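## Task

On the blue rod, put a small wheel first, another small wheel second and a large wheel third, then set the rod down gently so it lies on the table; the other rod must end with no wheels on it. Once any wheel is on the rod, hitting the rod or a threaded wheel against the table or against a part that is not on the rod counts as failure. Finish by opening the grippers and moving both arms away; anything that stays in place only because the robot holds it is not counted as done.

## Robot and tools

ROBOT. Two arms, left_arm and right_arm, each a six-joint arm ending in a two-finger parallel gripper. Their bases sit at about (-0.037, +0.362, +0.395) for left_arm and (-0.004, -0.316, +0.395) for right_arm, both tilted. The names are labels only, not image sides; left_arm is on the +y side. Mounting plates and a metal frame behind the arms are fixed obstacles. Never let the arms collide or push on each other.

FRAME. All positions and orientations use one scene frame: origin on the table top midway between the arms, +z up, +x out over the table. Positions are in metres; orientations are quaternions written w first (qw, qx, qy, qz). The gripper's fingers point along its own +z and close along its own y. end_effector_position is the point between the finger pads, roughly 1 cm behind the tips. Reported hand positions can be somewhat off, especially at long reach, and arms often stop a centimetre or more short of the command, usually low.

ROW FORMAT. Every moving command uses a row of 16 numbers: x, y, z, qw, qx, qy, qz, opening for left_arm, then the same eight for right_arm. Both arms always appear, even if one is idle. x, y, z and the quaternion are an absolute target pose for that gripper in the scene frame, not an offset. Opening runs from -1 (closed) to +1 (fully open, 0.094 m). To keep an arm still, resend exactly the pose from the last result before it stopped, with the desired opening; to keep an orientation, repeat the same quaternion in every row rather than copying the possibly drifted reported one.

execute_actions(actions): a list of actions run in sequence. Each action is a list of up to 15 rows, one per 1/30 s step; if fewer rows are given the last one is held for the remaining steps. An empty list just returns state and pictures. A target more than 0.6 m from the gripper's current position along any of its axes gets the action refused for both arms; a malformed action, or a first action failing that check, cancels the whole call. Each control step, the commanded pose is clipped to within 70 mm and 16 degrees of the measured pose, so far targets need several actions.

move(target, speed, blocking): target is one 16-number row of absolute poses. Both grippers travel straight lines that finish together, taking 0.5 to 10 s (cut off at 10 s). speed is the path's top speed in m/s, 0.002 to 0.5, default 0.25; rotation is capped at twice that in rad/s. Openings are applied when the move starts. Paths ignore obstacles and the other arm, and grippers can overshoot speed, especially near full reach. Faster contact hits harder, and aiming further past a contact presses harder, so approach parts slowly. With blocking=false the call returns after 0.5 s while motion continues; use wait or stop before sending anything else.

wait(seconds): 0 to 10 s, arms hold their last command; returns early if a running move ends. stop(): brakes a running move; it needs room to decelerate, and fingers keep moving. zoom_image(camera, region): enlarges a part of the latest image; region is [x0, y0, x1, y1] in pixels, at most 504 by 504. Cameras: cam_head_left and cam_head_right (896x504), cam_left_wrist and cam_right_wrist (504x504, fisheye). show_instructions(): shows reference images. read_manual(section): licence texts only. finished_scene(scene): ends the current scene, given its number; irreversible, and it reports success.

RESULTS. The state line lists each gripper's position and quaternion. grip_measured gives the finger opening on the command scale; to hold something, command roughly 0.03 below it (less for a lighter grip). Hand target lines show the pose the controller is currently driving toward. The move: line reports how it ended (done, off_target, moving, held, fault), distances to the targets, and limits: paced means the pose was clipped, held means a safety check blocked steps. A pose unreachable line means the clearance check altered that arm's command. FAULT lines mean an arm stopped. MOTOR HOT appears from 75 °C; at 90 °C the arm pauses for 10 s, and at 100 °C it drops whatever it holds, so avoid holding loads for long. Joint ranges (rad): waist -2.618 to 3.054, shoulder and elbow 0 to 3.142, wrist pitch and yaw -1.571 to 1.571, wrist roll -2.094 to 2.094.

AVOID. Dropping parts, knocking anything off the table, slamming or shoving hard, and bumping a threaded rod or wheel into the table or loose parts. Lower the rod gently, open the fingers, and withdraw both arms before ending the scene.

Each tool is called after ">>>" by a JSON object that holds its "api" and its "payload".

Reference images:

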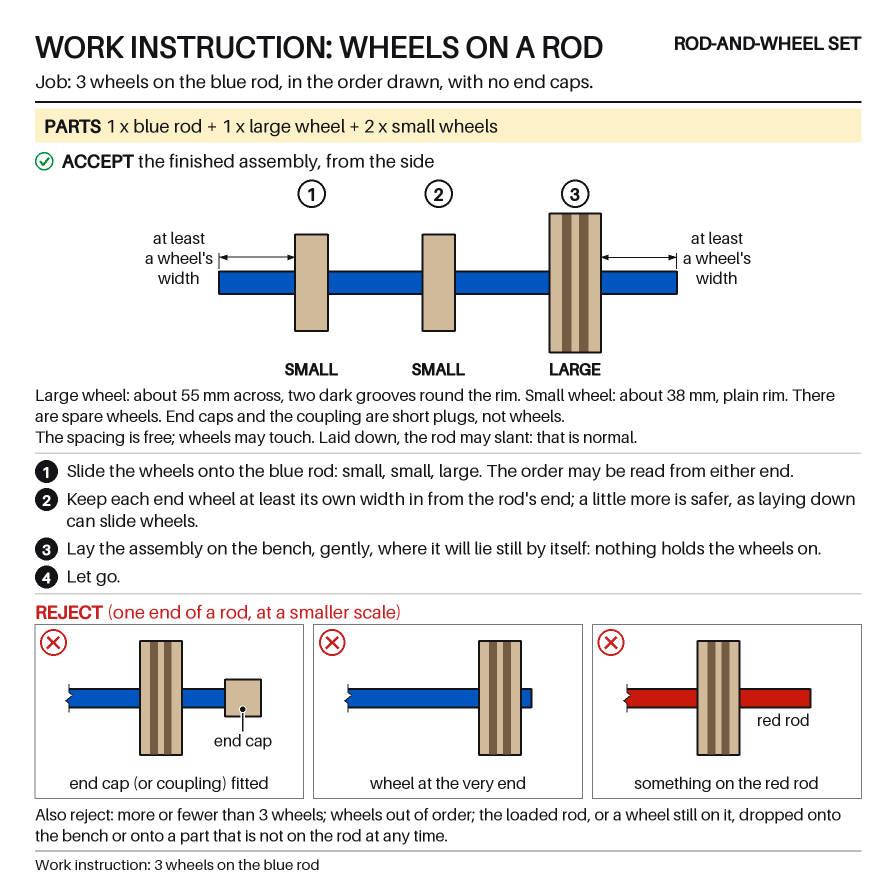

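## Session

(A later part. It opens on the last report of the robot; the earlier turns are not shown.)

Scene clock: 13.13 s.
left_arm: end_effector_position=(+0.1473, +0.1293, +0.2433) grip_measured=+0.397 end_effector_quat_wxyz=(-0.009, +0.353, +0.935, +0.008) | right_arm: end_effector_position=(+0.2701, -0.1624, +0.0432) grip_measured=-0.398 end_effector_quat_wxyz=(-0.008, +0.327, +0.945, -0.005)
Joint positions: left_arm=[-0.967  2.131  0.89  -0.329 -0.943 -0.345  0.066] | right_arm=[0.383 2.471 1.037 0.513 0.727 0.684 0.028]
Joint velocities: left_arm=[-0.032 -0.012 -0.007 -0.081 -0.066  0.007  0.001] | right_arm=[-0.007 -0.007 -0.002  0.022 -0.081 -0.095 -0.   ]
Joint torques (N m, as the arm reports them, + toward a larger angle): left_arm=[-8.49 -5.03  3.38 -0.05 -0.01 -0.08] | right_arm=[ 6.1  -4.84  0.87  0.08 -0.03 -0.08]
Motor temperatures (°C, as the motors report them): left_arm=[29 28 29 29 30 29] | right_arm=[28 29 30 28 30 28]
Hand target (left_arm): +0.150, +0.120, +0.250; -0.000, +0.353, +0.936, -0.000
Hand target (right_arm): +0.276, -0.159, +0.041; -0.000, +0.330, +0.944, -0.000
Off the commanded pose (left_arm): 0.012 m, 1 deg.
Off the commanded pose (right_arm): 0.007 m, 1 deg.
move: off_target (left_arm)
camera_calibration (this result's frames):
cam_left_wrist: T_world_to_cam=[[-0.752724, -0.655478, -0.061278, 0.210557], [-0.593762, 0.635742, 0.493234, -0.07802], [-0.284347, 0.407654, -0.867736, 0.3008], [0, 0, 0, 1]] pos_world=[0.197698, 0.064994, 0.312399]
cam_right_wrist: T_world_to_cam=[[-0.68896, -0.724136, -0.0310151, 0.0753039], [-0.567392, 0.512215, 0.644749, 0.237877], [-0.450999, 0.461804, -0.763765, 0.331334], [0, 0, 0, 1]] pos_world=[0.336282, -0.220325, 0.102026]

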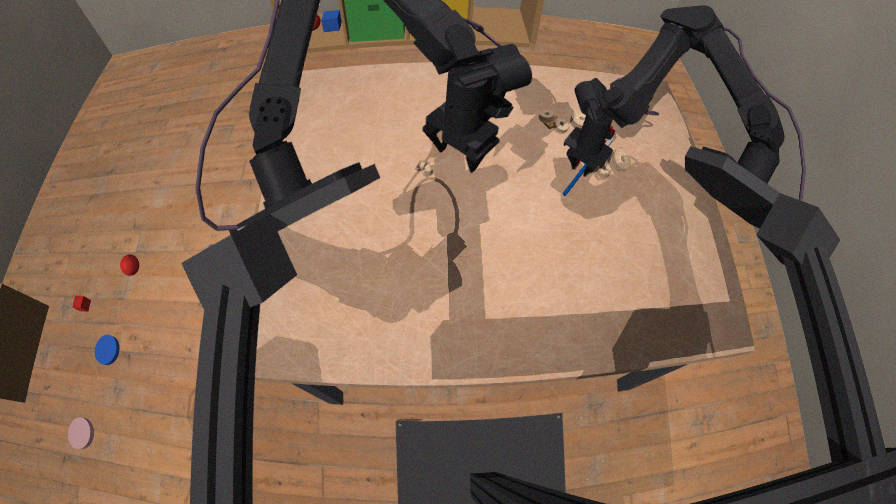

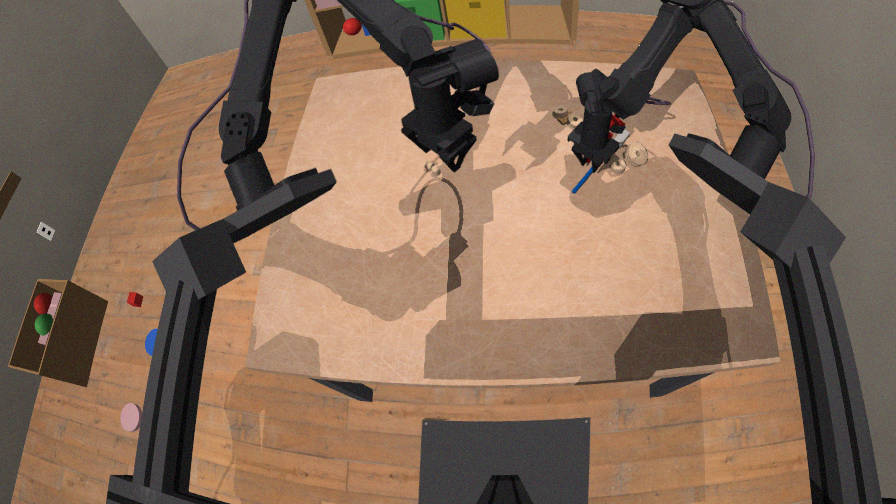

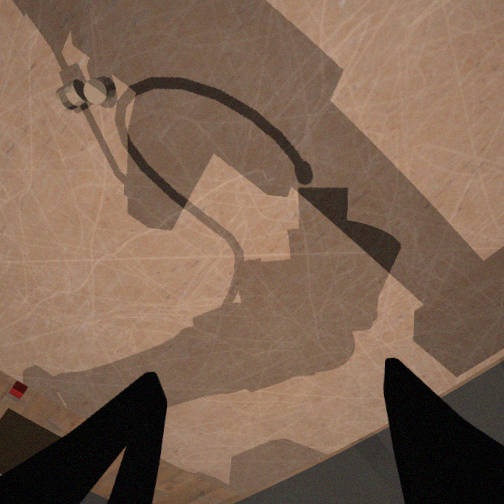

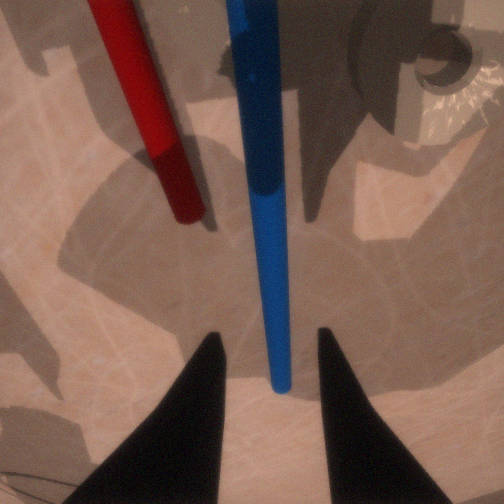

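>>> {"api": "move", "payload": {"target": [0.15,0.12,0.25,0,0.353,0.935,0,0.4, 0.276,-0.160,0.009,0,0.33,0.944,0,-0.4], "speed": 0.06}}

>>> {"api": "move", "payload": {"target": [0.15,0.12,0.25,0,0.353,0.935,0,0.4, 0.276,-0.160,0.009,0,0.33,0.944,0,-0.9]}}

Scene clock: 14.20 s.
left_arm: end_effector_position=(+0.1471, +0.1288, +0.2439) grip_measured=+0.397 end_effector_quat_wxyz=(-0.009, +0.354, +0.935, +0.007) | right_arm: end_effector_position=(+0.2717, -0.1642, +0.0141) grip_measured=-0.398 end_effector_quat_wxyz=(-0.007, +0.327, +0.945, -0.007)
Joint positions: left_arm=[-0.97   2.131  0.89  -0.329 -0.943 -0.345  0.066] | right_arm=[0.329 2.551 1.119 0.546 0.697 0.63  0.028]
Joint velocities: left_arm=[-0.002 -0.007 -0.002  0.051  0.037 -0.081  0.   ] | right_arm=[ 0.002 -0.007 -0.002 -0.007 -0.022 -0.037 -0.   ]
Joint torques (N m, as the arm reports them, + toward a larger angle): left_arm=[-8.37 -5.07  3.42 -0.04 -0.02 -0.06] | right_arm=[ 5.81 -4.26  0.9   0.25 -0.12 -0.06]
Motor temperatures (°C, as the motors report them): left_arm=[29 28 29 29 30 29] | right_arm=[28 29 30 28 30 28]
Hand target (left_arm): +0.150, +0.120, +0.250; +0.000, +0.353, +0.936, -0.000
Hand target (right_arm): +0.276, -0.160, +0.009; -0.000, +0.330, +0.944, +0.000
Off the commanded pose (left_arm): 0.011 m, 1 deg.
Off the commanded pose (right_arm): 0.008 m, 1 deg.
move: off_target (left_arm)
camera_calibration (this result's frames):
cam_left_wrist: T_world_to_cam=[[-0.753301, -0.654854, -0.0608632, 0.210032], [-0.593579, 0.637118, 0.491675, -0.0779047], [-0.283198, 0.406507, -0.868649, 0.30162], [0, 0, 0, 1]] pos_world=[0.197393, 0.0645641, 0.313089]
cam_right_wrist: T_world_to_cam=[[-0.688775, -0.724423, -0.02831, 0.0741171], [-0.566978, 0.51392, 0.643756, 0.258579], [-0.451803, 0.459454, -0.764707, 0.310493], [0, 0, 0, 1]] pos_world=[0.33794, -0.221854, 0.0730724]

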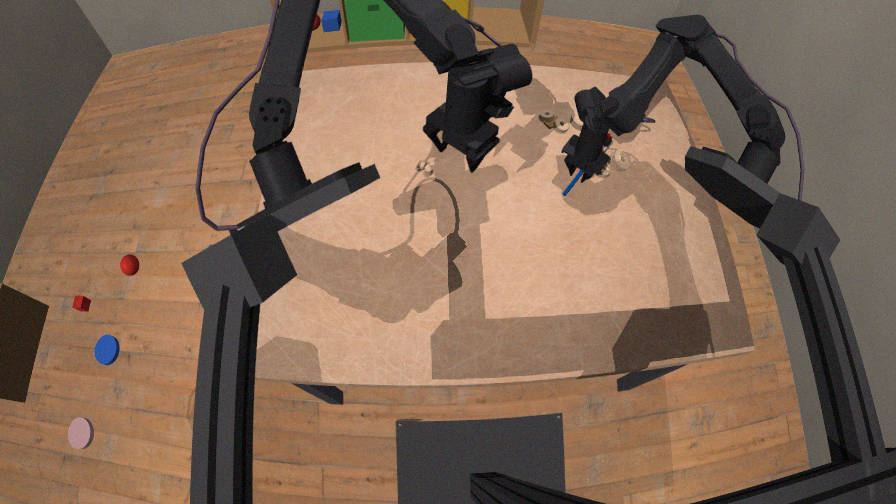

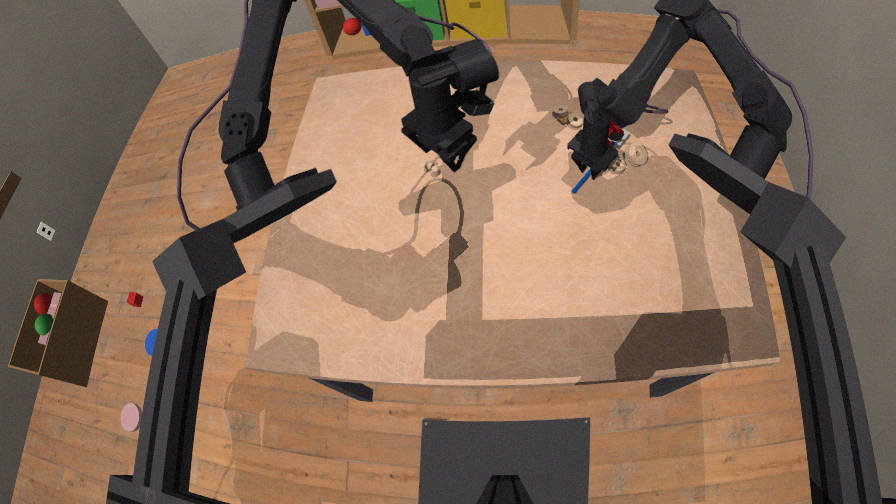

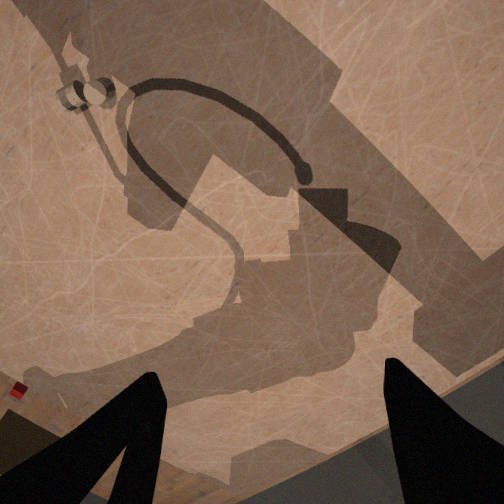

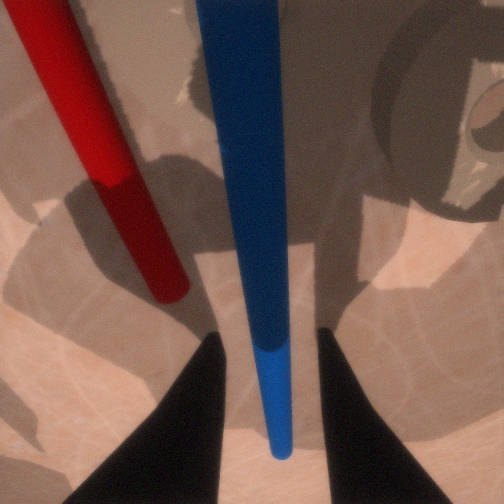

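Scene clock: 14.90 s.
left_arm: end_effector_position=(+0.1474, +0.1295, +0.2432) grip_measured=+0.397 end_effector_quat_wxyz=(-0.010, +0.353, +0.936, +0.008) | right_arm: end_effector_position=(+0.2723, -0.1639, +0.0140) grip_measured=-0.834 end_effector_quat_wxyz=(-0.007, +0.326, +0.945, -0.005)
Joint positions: left_arm=[-0.967  2.131  0.89  -0.329 -0.943 -0.345  0.066] | right_arm=[0.329 2.551 1.119 0.549 0.695 0.625 0.008]
Joint velocities: left_arm=[ 0.007 -0.012 -0.002  0.066 -0.051  0.007  0.   ] | right_arm=[-0.002 -0.002 -0.007 -0.051 -0.037 -0.051 -0.   ]
Joint torques (N m, as the arm reports them, + toward a larger angle): left_arm=[-8.61 -5.08  3.39 -0.04 -0.01 -0.07] | right_arm=[ 5.78 -4.37  0.96  0.17 -0.05 -0.12]
Motor temperatures (°C, as the motors report them): left_arm=[30 28 29 29 30 29] | right_arm=[28 29 30 28 30 28]
Hand target (left_arm): +0.150, +0.120, +0.250; +0.000, +0.353, +0.936, -0.000
Hand target (right_arm): +0.276, -0.160, +0.009; +0.000, +0.330, +0.944, -0.000
Off the commanded pose (left_arm): 0.012 m, 1 deg.
Off the commanded pose (right_arm): 0.007 m, 1 deg.
move: off_target (left_arm)
camera_calibration (this result's frames):
cam_left_wrist: T_world_to_cam=[[-0.752198, -0.656068, -0.0614288, 0.210735], [-0.59415, 0.634977, 0.493751, -0.0779696], [-0.284928, 0.407896, -0.867431, 0.300573], [0, 0, 0, 1]] pos_world=[0.197831, 0.0651628, 0.31217]
cam_right_wrist: T_world_to_cam=[[-0.686986, -0.725997, -0.031287, 0.0739961], [-0.56962, 0.511278, 0.643528, 0.259161], [-0.451203, 0.459916, -0.764783, 0.310494], [0, 0, 0, 1]] pos_world=[0.338553, -0.221583, 0.0729982]

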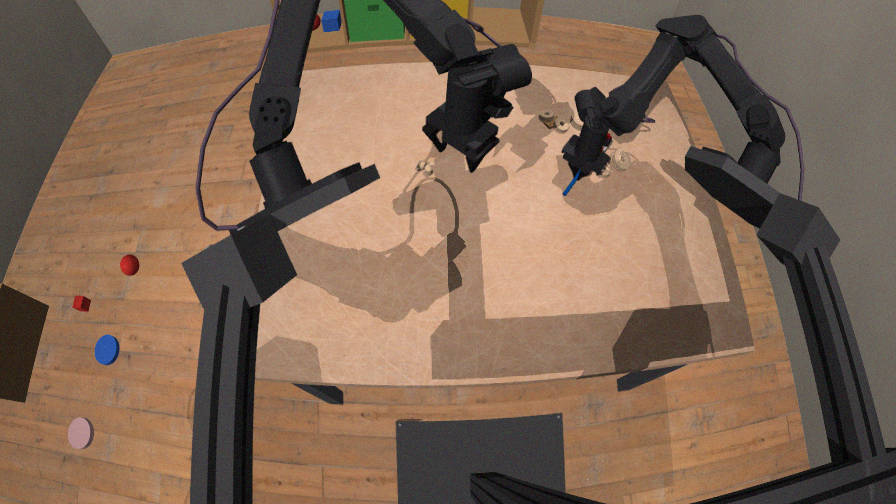

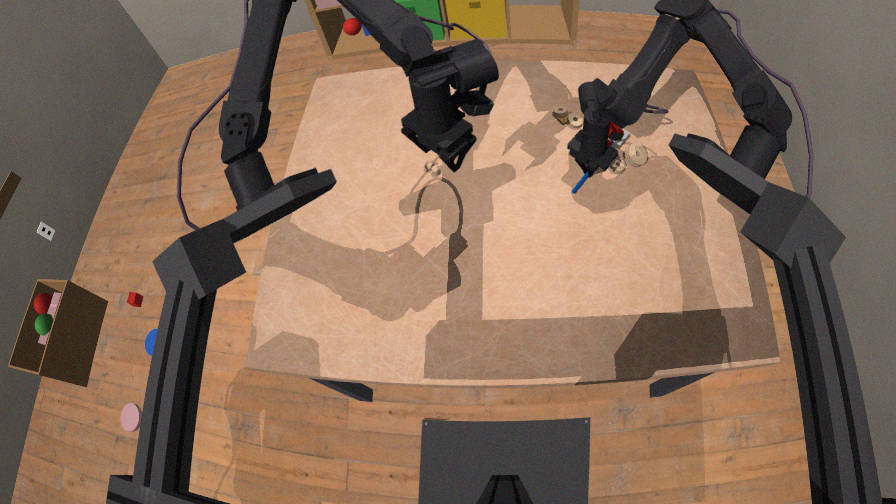

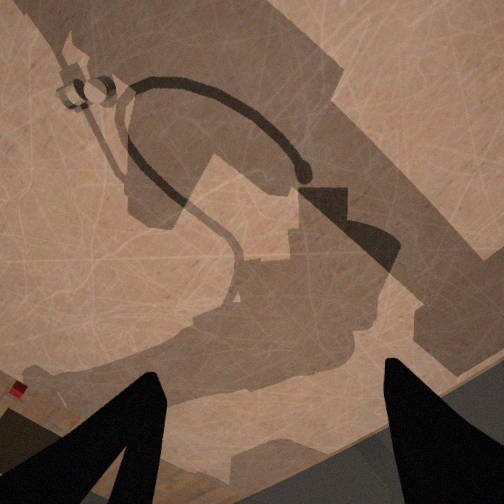

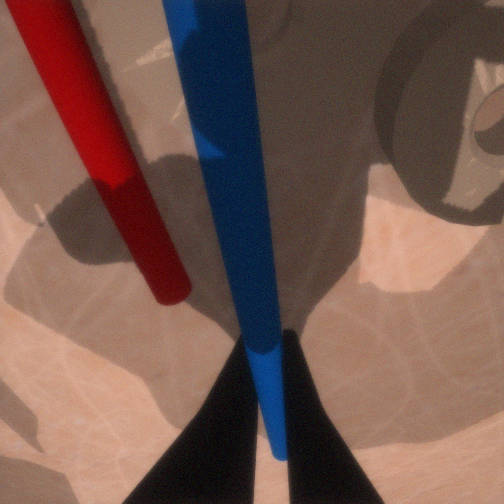

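>>> {"api": "move", "payload": {"target": [0.2,0.12,0.22,0.6533,0.2706,0.6533,-0.2706,0.0, 0.27,-0.15,0.2,0,0.33,0.944,0,-0.9]}}

>>> {"api": "move", "payload": {"target": [0.23,0.05,0.22,0.6533,0.2706,0.6533,-0.2706,0.0, 0.30,-0.02,0.26,0.6533,-0.2706,0.6533,0.2706,-0.9]}}

Scene clock: 21.03 s.
left_arm: end_effector_position=(+0.2005, +0.1226, +0.2156) grip_measured=+0.003 end_effector_quat_wxyz=(+0.511, +0.429, +0.624, -0.407) | right_arm: end_effector_position=(+0.2702, -0.1522, +0.1898) grip_measured=-0.834 end_effector_quat_wxyz=(-0.004, +0.336, +0.942, -0.002)
Joint positions: left_arm=[-0.071  2.42   0.477  1.561  0.881  1.189  0.047] | right_arm=[0.72  2.087 0.864 0.002 0.889 1.124 0.008]
Joint velocities: left_arm=[ 0.012  0.012  0.007  0.095  0.081 -0.007 -0.   ] | right_arm=[ 0.007  0.002  0.002 -0.007  0.022 -0.051  0.   ]
Joint torques (N m, as the arm reports them, + toward a larger angle): left_arm=[-4.05 -3.53 -2.08  0.81  0.65  0.08] | right_arm=[ 7.33 -6.27  0.62 -0.27  0.17  0.05]
Motor temperatures (°C, as the motors report them): left_arm=[29 28 29 29 30 29] | right_arm=[29 29 30 28 30 28]
Hand target (left_arm): +0.199, +0.120, +0.217; +0.520, +0.428, +0.612, -0.414
Hand target (right_arm): +0.270, -0.153, +0.198; +0.002, +0.329, +0.944, -0.001
Off the commanded pose (left_arm): 0.005 m, 29 deg; orientation clipped at the last step of the last action.
Off the commanded pose (right_arm): 0.010 m, 1 deg.
joint sent to its limit (left arm) — the command would take joint 4 (wrist pitch) past its upper limit, so that joint was sent only as far as its limit.
move: off_target (left_arm); limits=paced
camera_calibration (this result's frames):
cam_left_wrist: T_world_to_cam=[[-0.939662, -0.335341, -0.0676857, 0.244112], [-0.148814, 0.578822, -0.801761, 0.168498], [0.308041, -0.743312, -0.5938, 0.25781], [0, 0, 0, 1]] pos_world=[0.175041, 0.175964, 0.304706]
cam_right_wrist: T_world_to_cam=[[-0.703082, -0.709957, -0.0404729, 0.0950124], [-0.562769, 0.520721, 0.641982, 0.138682], [-0.434704, 0.474143, -0.765651, 0.43645], [0, 0, 0, 1]] pos_world=[0.334574, -0.211699, 0.248982]

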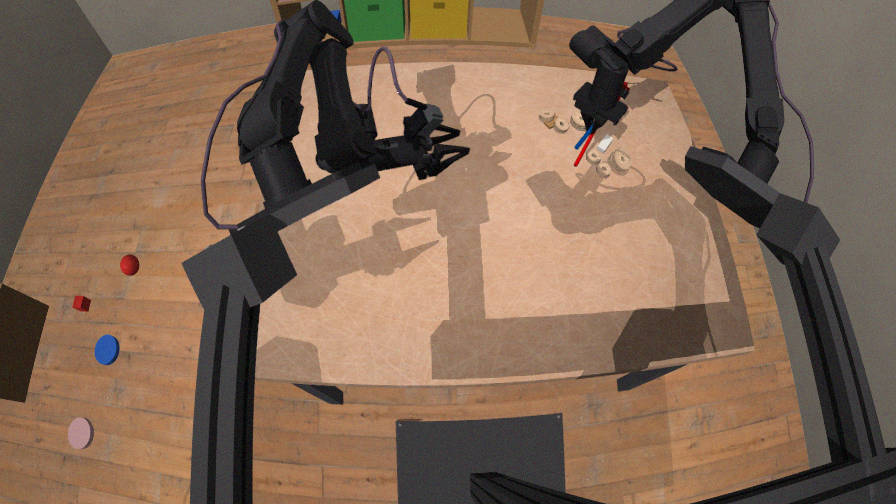

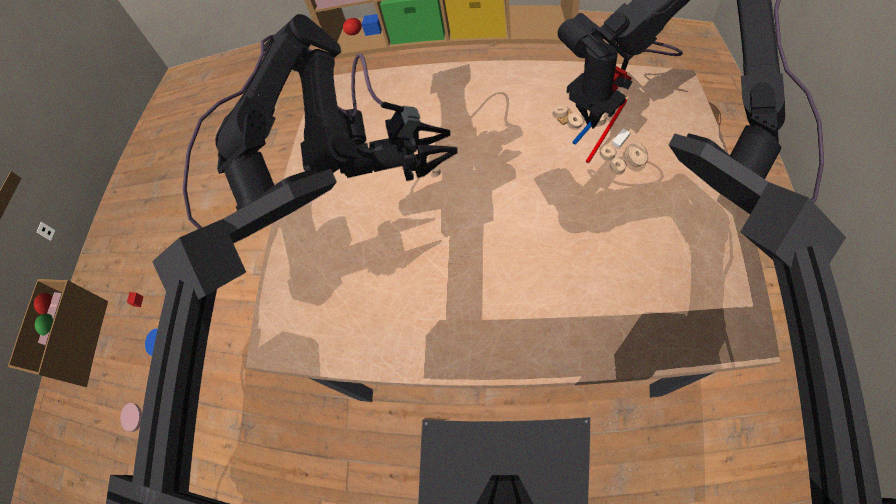

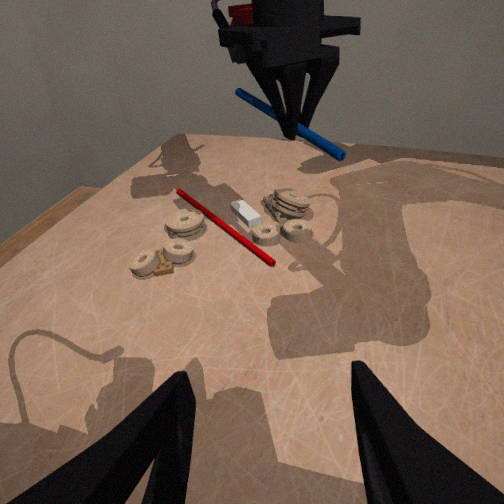

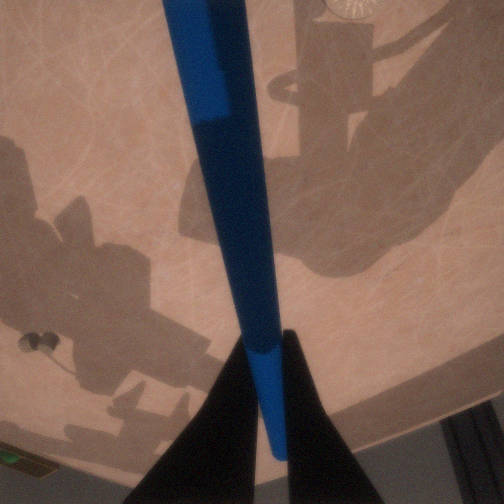

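Scene clock: 26.93 s.
left_arm: end_effector_position=(+0.2325, +0.0574, +0.2156) grip_measured=+0.003 end_effector_quat_wxyz=(+0.519, +0.429, +0.636, -0.378) | right_arm: end_effector_position=(+0.3003, -0.0243, +0.2594) grip_measured=-0.833 end_effector_quat_wxyz=(+0.546, -0.384, +0.660, +0.345)
Joint positions: left_arm=[-0.292  2.478  0.65   1.563  0.624  1.085  0.047] | right_arm=[ 0.492  2.485  0.617  1.569 -0.473 -1.066  0.008]
Joint velocities: left_arm=[-0.012  0.012  0.012 -0.037 -0.066  0.066 -0.001] | right_arm=[ 0.002  0.012 -0.012 -0.081 -0.066 -0.007  0.   ]
Joint torques (N m, as the arm reports them, + toward a larger angle): left_arm=[-7.01 -4.5  -1.13  1.02  0.52 -0.09] | right_arm=[ 5.65 -3.75 -0.01  0.88 -0.87 -0.06]
Motor temperatures (°C, as the motors report them): left_arm=[29 28 29 29 30 29] | right_arm=[29 29 30 28 30 28]
Hand target (left_arm): +0.229, +0.050, +0.221; +0.523, +0.428, +0.627, -0.388
Hand target (right_arm): +0.299, -0.020, +0.262; +0.557, -0.384, +0.647, +0.350
Off the commanded pose (left_arm): 0.009 m, 27 deg; orientation clipped at the last step of the last action.
Off the commanded pose (right_arm): 0.004 m, 20 deg; orientation clipped at the last step of the last action.
joint sent to its limit (left arm) — the command would take joint 4 (wrist pitch) past its upper limit, so that joint was sent only as far as its limit.
joint sent to its limit (right arm) — the command would take joint 4 (wrist pitch) past its upper limit, so that joint was sent only as far as its limit.
move: off_target (left_arm, right_arm); limits=paced
camera_calibration (this result's frames):
cam_left_wrist: T_world_to_cam=[[-0.921075, -0.375265, -0.103911, 0.258076], [-0.157229, 0.602568, -0.782426, 0.207423], [0.35623, -0.704335, -0.614013, 0.190426], [0, 0, 0, 1]] pos_world=[0.202485, 0.105984, 0.306034]
cam_right_wrist: T_world_to_cam=[[0.889165, -0.436961, -0.135832, -0.236911], [-0.412415, -0.636665, -0.651591, 0.306597], [0.198241, 0.635391, -0.74631, 0.251039], [0, 0, 0, 1]] pos_world=[0.287332, -0.0678293, 0.354949]

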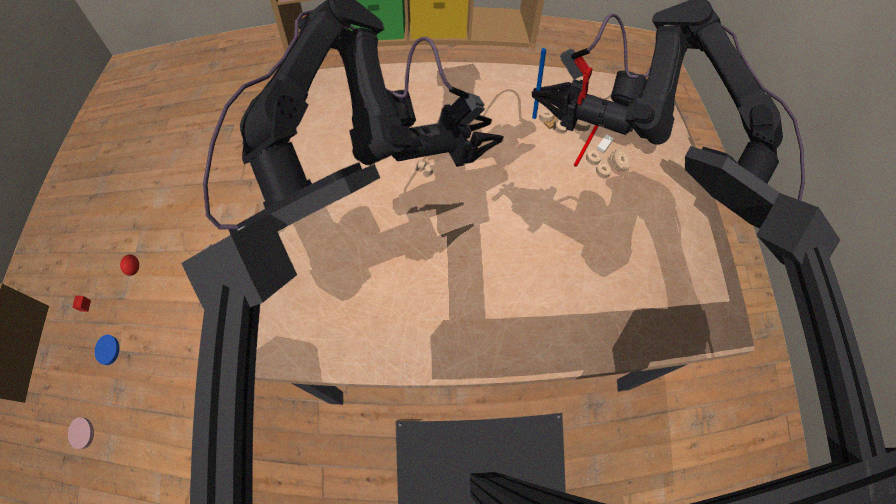

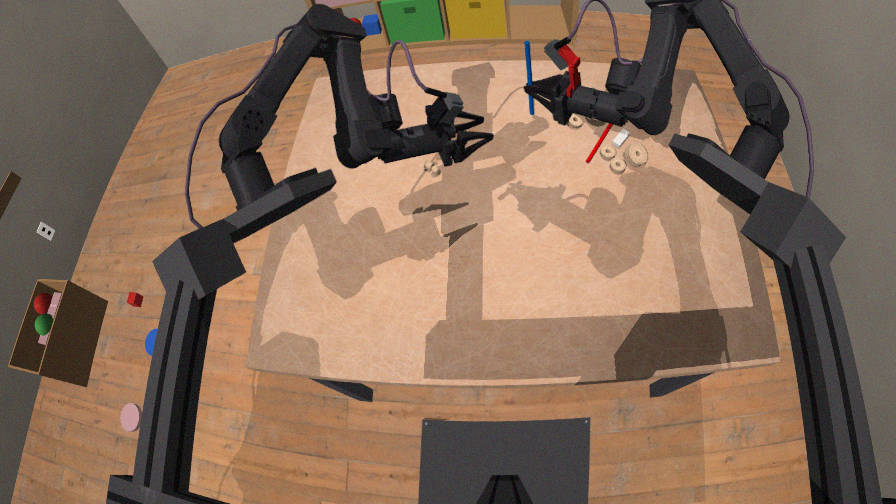

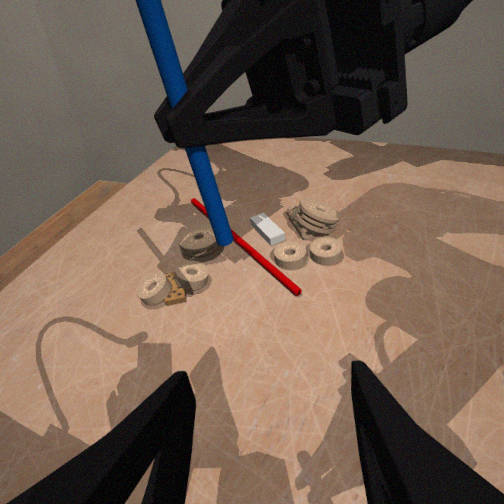

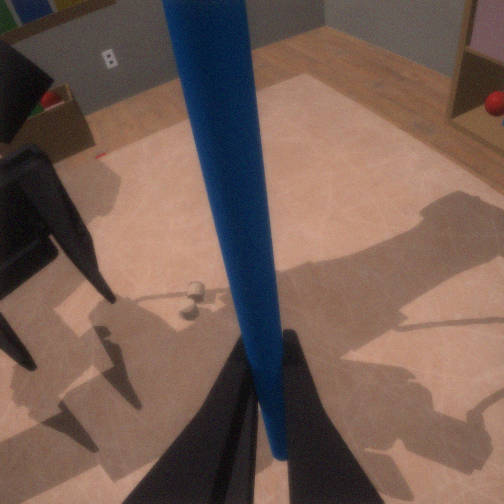

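>>> {"api": "move", "payload": {"target": [0.38,0.07,0.22,0.6533,0.2706,0.6533,-0.2706,0.0, 0.45,0.0,0.26,0.6533,-0.2706,0.6533,0.2706,-0.9]}}

Scene clock: 28.47 s.
left_arm: end_effector_position=(+0.3720, +0.0699, +0.2131) grip_measured=+0.003 end_effector_quat_wxyz=(+0.600, +0.325, +0.666, -0.303) | right_arm: end_effector_position=(+0.4570, -0.0139, +0.2547) grip_measured=-0.833 end_effector_quat_wxyz=(+0.656, -0.267, +0.661, +0.250)
Joint positions: left_arm=[-0.265  2.411  0.935  1.564  0.556  0.869  0.047] | right_arm=[ 0.491  2.57   1.116  1.562 -0.415 -0.914  0.008]
Joint velocities: left_arm=[-0.007 -0.007  0.007  0.007  0.051 -0.007 -0.001] | right_arm=[-0.012 -0.027  0.002 -0.007 -0.022 -0.007 -0.   ]
Joint torques (N m, as the arm reports them, + toward a larger angle): left_arm=[-6.79 -8.19  0.81  1.37  0.4  -0.11] | right_arm=[ 8.84 -4.97  1.87  0.88 -0.53  0.04]
Motor temperatures (°C, as the motors report them): left_arm=[29 28 29 29 30 29] | right_arm=[29 29 30 28 30 28]
Hand target (left_arm): +0.381, +0.069, +0.221; +0.611, +0.320, +0.659, -0.302
Hand target (right_arm): +0.449, +0.002, +0.259; +0.652, -0.270, +0.655, +0.269
Off the commanded pose (left_arm): 0.011 m, 10 deg.
Off the commanded pose (right_arm): 0.016 m, 3 deg.
joint sent to its limit (left arm) — the command would take joint 4 (wrist pitch) past its upper limit, so that joint was sent only as far as its limit.
move: off_target (left_arm, right_arm)
camera_calibration (this result's frames):
cam_left_wrist: T_world_to_cam=[[-0.762575, -0.635321, -0.121846, 0.354097], [-0.275112, 0.488974, -0.827779, 0.281313], [0.585485, -0.597722, -0.547664, 0.041169], [0, 0, 0, 1]] pos_world=[0.323314, 0.112018, 0.298557]
cam_right_wrist: T_world_to_cam=[[0.711172, -0.698919, -0.0758047, -0.309987], [-0.494332, -0.42048, -0.760811, 0.443051], [0.499871, 0.57854, -0.644531, 0.0452408], [0, 0, 0, 1]] pos_world=[0.416854, -0.0565358, 0.342738]

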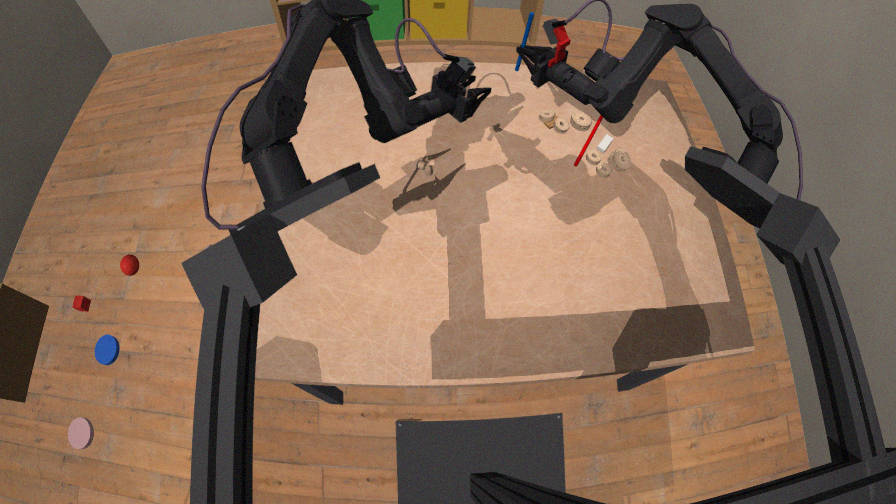

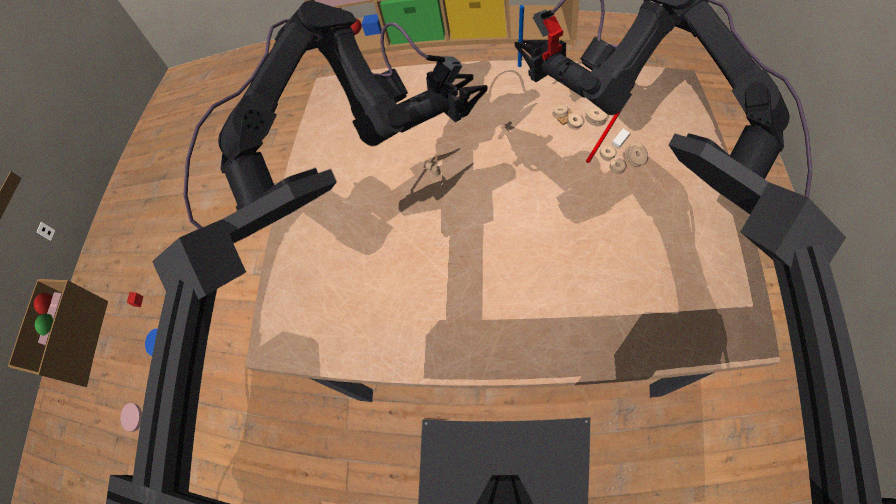

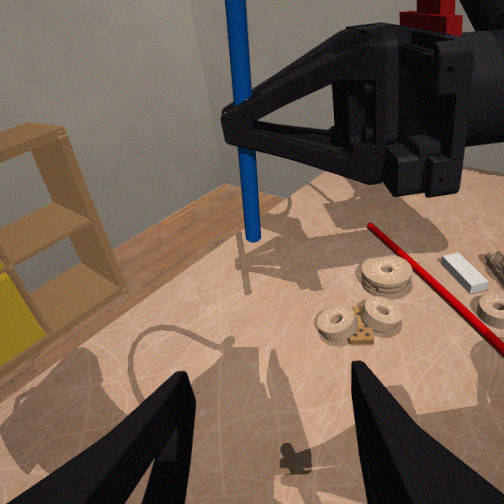

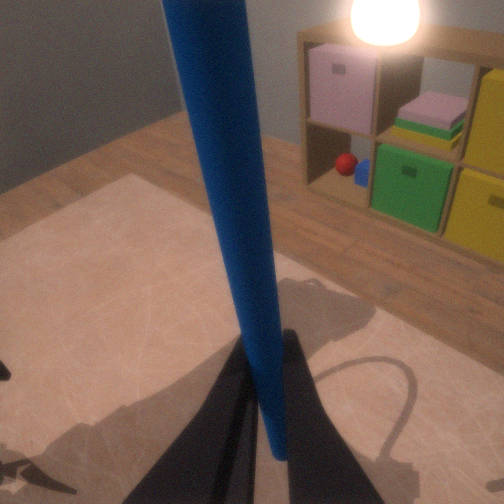

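>>> {"api": "move", "payload": {"target": [0.435,0.02,0.222,0.6533,0.2706,0.6533,-0.2706,0.0, 0.45,0.0,0.26,0.6533,-0.2706,0.6533,0.2706,-0.9], "speed": 0.1}}

Scene clock: 29.80 s.
left_arm: end_effector_position=(+0.4361, +0.0315, +0.2173) grip_measured=+0.003 end_effector_quat_wxyz=(+0.652, +0.272, +0.659, -0.259) | right_arm: end_effector_position=(+0.4575, -0.0154, +0.2526) grip_measured=-0.833 end_effector_quat_wxyz=(+0.654, -0.266, +0.663, +0.249)
Joint positions: left_arm=[-0.346  2.549  1.262  1.558  0.435  0.814  0.047] | right_arm=[ 0.488  2.57   1.116  1.561 -0.412 -0.912  0.008]
Joint velocities: left_arm=[ 0.002  0.017  0.002 -0.022 -0.007 -0.007  0.001] | right_arm=[-0.002  0.007  0.002 -0.007 -0.007 -0.007 -0.001]
Joint torques (N m, as the arm reports them, + toward a larger angle): left_arm=[-9.19 -7.1   2.3   1.36  0.39 -0.12] | right_arm=[ 8.85 -5.63  1.36  0.93 -0.64  0.12]
Motor temperatures (°C, as the motors report them): left_arm=[29 28 29 30 30 29] | right_arm=[29 29 30 28 30 28]
Hand target (left_arm): +0.434, +0.020, +0.223; +0.653, +0.270, +0.653, -0.271
Hand target (right_arm): +0.449, -0.001, +0.260; +0.653, -0.271, +0.653, +0.270
Off the commanded pose (left_arm): 0.012 m, 2 deg.
Off the commanded pose (right_arm): 0.019 m, 3 deg.
move: off_target (left_arm, right_arm)
camera_calibration (this result's frames):
cam_left_wrist: T_world_to_cam=[[-0.647965, -0.747757, -0.144918, 0.337605], [-0.279708, 0.410575, -0.867866, 0.334373], [0.708453, -0.521812, -0.475191, -0.0887774], [0, 0, 0, 1]] pos_world=[0.375178, 0.0688364, 0.29693]
cam_right_wrist: T_world_to_cam=[[0.708566, -0.70134, -0.0778216, -0.309834], [-0.499525, -0.420639, -0.757322, 0.442598], [0.498406, 0.575487, -0.648388, 0.0461219], [0, 0, 0, 1]] pos_world=[0.41764, -0.0576678, 0.340983]

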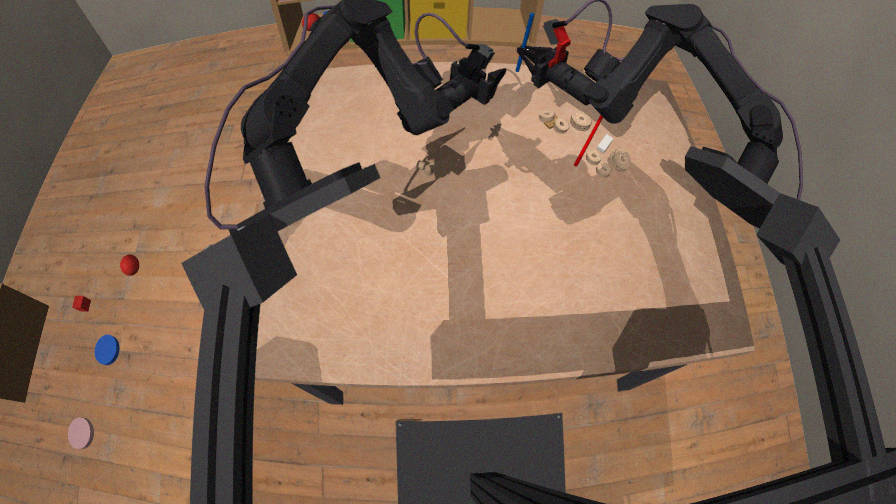

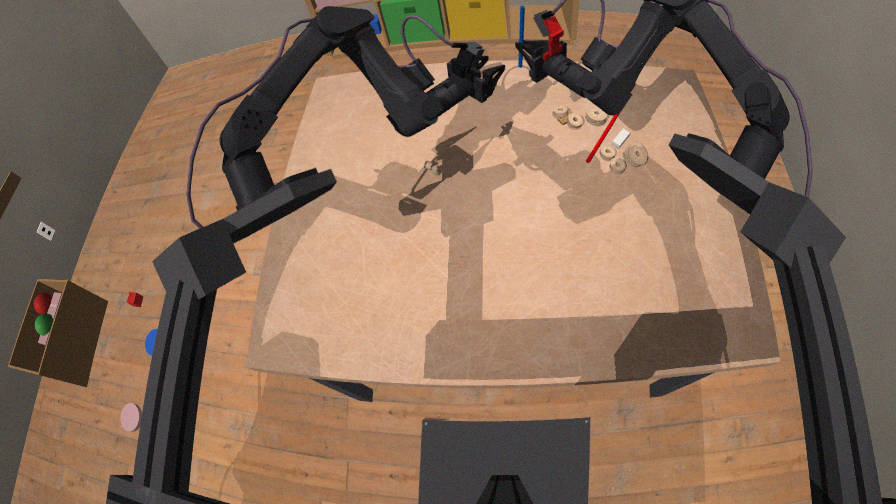

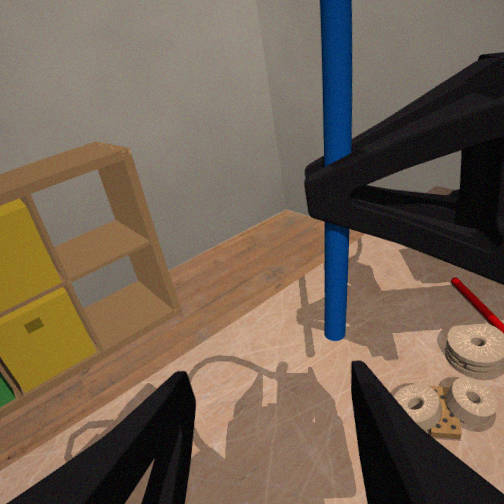

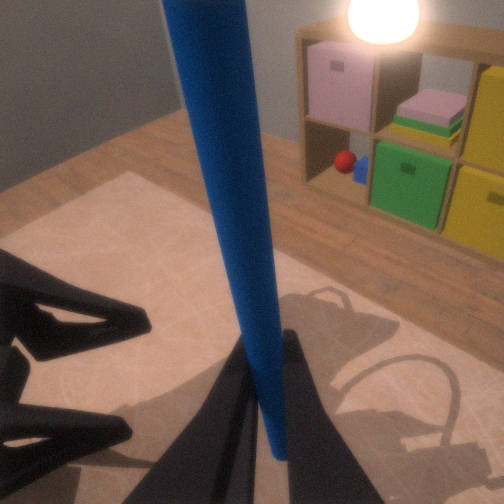

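>>> {"api": "move", "payload": {"target": [0.436,-0.015,0.229,0.6533,0.2706,0.6533,-0.2706,0.0, 0.45,0.0,0.26,0.6533,-0.2706,0.6533,0.2706,-0.9], "speed": 0.06}}

Scene clock: 31.13 s.
left_arm: end_effector_position=(+0.4371, -0.0029, +0.2221) grip_measured=+0.003 end_effector_quat_wxyz=(+0.649, +0.268, +0.662, -0.262) | right_arm: end_effector_position=(+0.4579, -0.0165, +0.2513) grip_measured=-0.833 end_effector_quat_wxyz=(+0.653, -0.265, +0.664, +0.248)
Joint positions: left_arm=[-0.411  2.61   1.363  1.508  0.37   0.821  0.047] | right_arm=[ 0.485  2.57   1.116  1.561 -0.411 -0.912  0.008]
Joint velocities: left_arm=[-0.027 -0.012 -0.002  0.037 -0.066 -0.007  0.   ] | right_arm=[ 0.002  0.007 -0.012  0.066 -0.051 -0.022  0.   ]
Joint torques (N m, as the arm reports them, + toward a larger angle): left_arm=[-9.94 -7.35  2.66  1.29  0.39  0.05] | right_arm=[ 8.98 -5.76  1.25  0.92 -0.68  0.04]
Motor temperatures (°C, as the motors report them): left_arm=[29 28 29 30 30 29] | right_arm=[29 29 30 28 30 28]
Hand target (left_arm): +0.435, -0.014, +0.230; +0.653, +0.271, +0.653, -0.271
Hand target (right_arm): +0.449, -0.001, +0.260; +0.654, -0.271, +0.653, +0.271
Off the commanded pose (left_arm): 0.014 m, 1 deg.
Off the commanded pose (right_arm): 0.020 m, 3 deg.
move: off_target (left_arm, right_arm)
camera_calibration (this result's frames):
cam_left_wrist: T_world_to_cam=[[-0.649871, -0.748359, -0.132767, 0.311367], [-0.289089, 0.404937, -0.867441, 0.356912], [0.702919, -0.525343, -0.479499, -0.101748], [0, 0, 0, 1]] pos_world=[0.377048, 0.0350347, 0.302152]
cam_right_wrist: T_world_to_cam=[[0.706621, -0.703318, -0.0776564, -0.310161], [-0.502279, -0.421259, -0.755154, 0.442016], [0.498399, 0.572613, -0.650932, 0.046277], [0, 0, 0, 1]] pos_world=[0.418118, -0.0584375, 0.339828]

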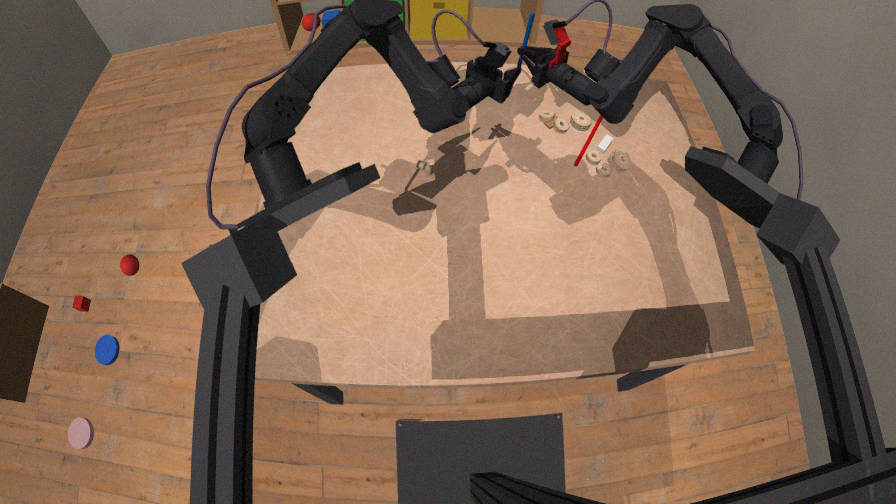

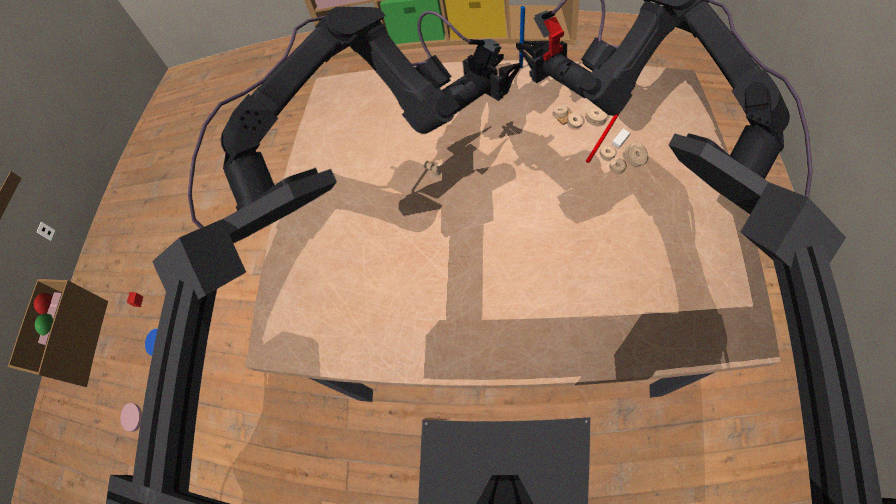

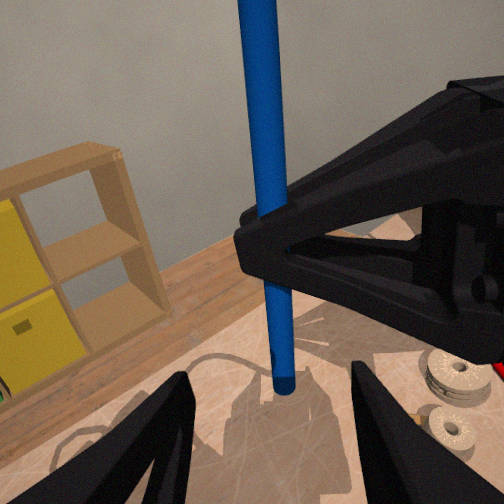

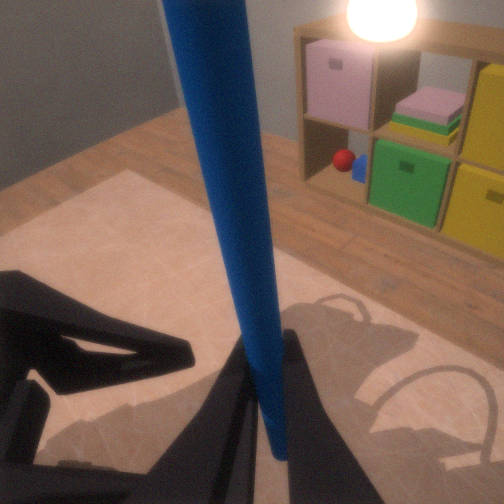

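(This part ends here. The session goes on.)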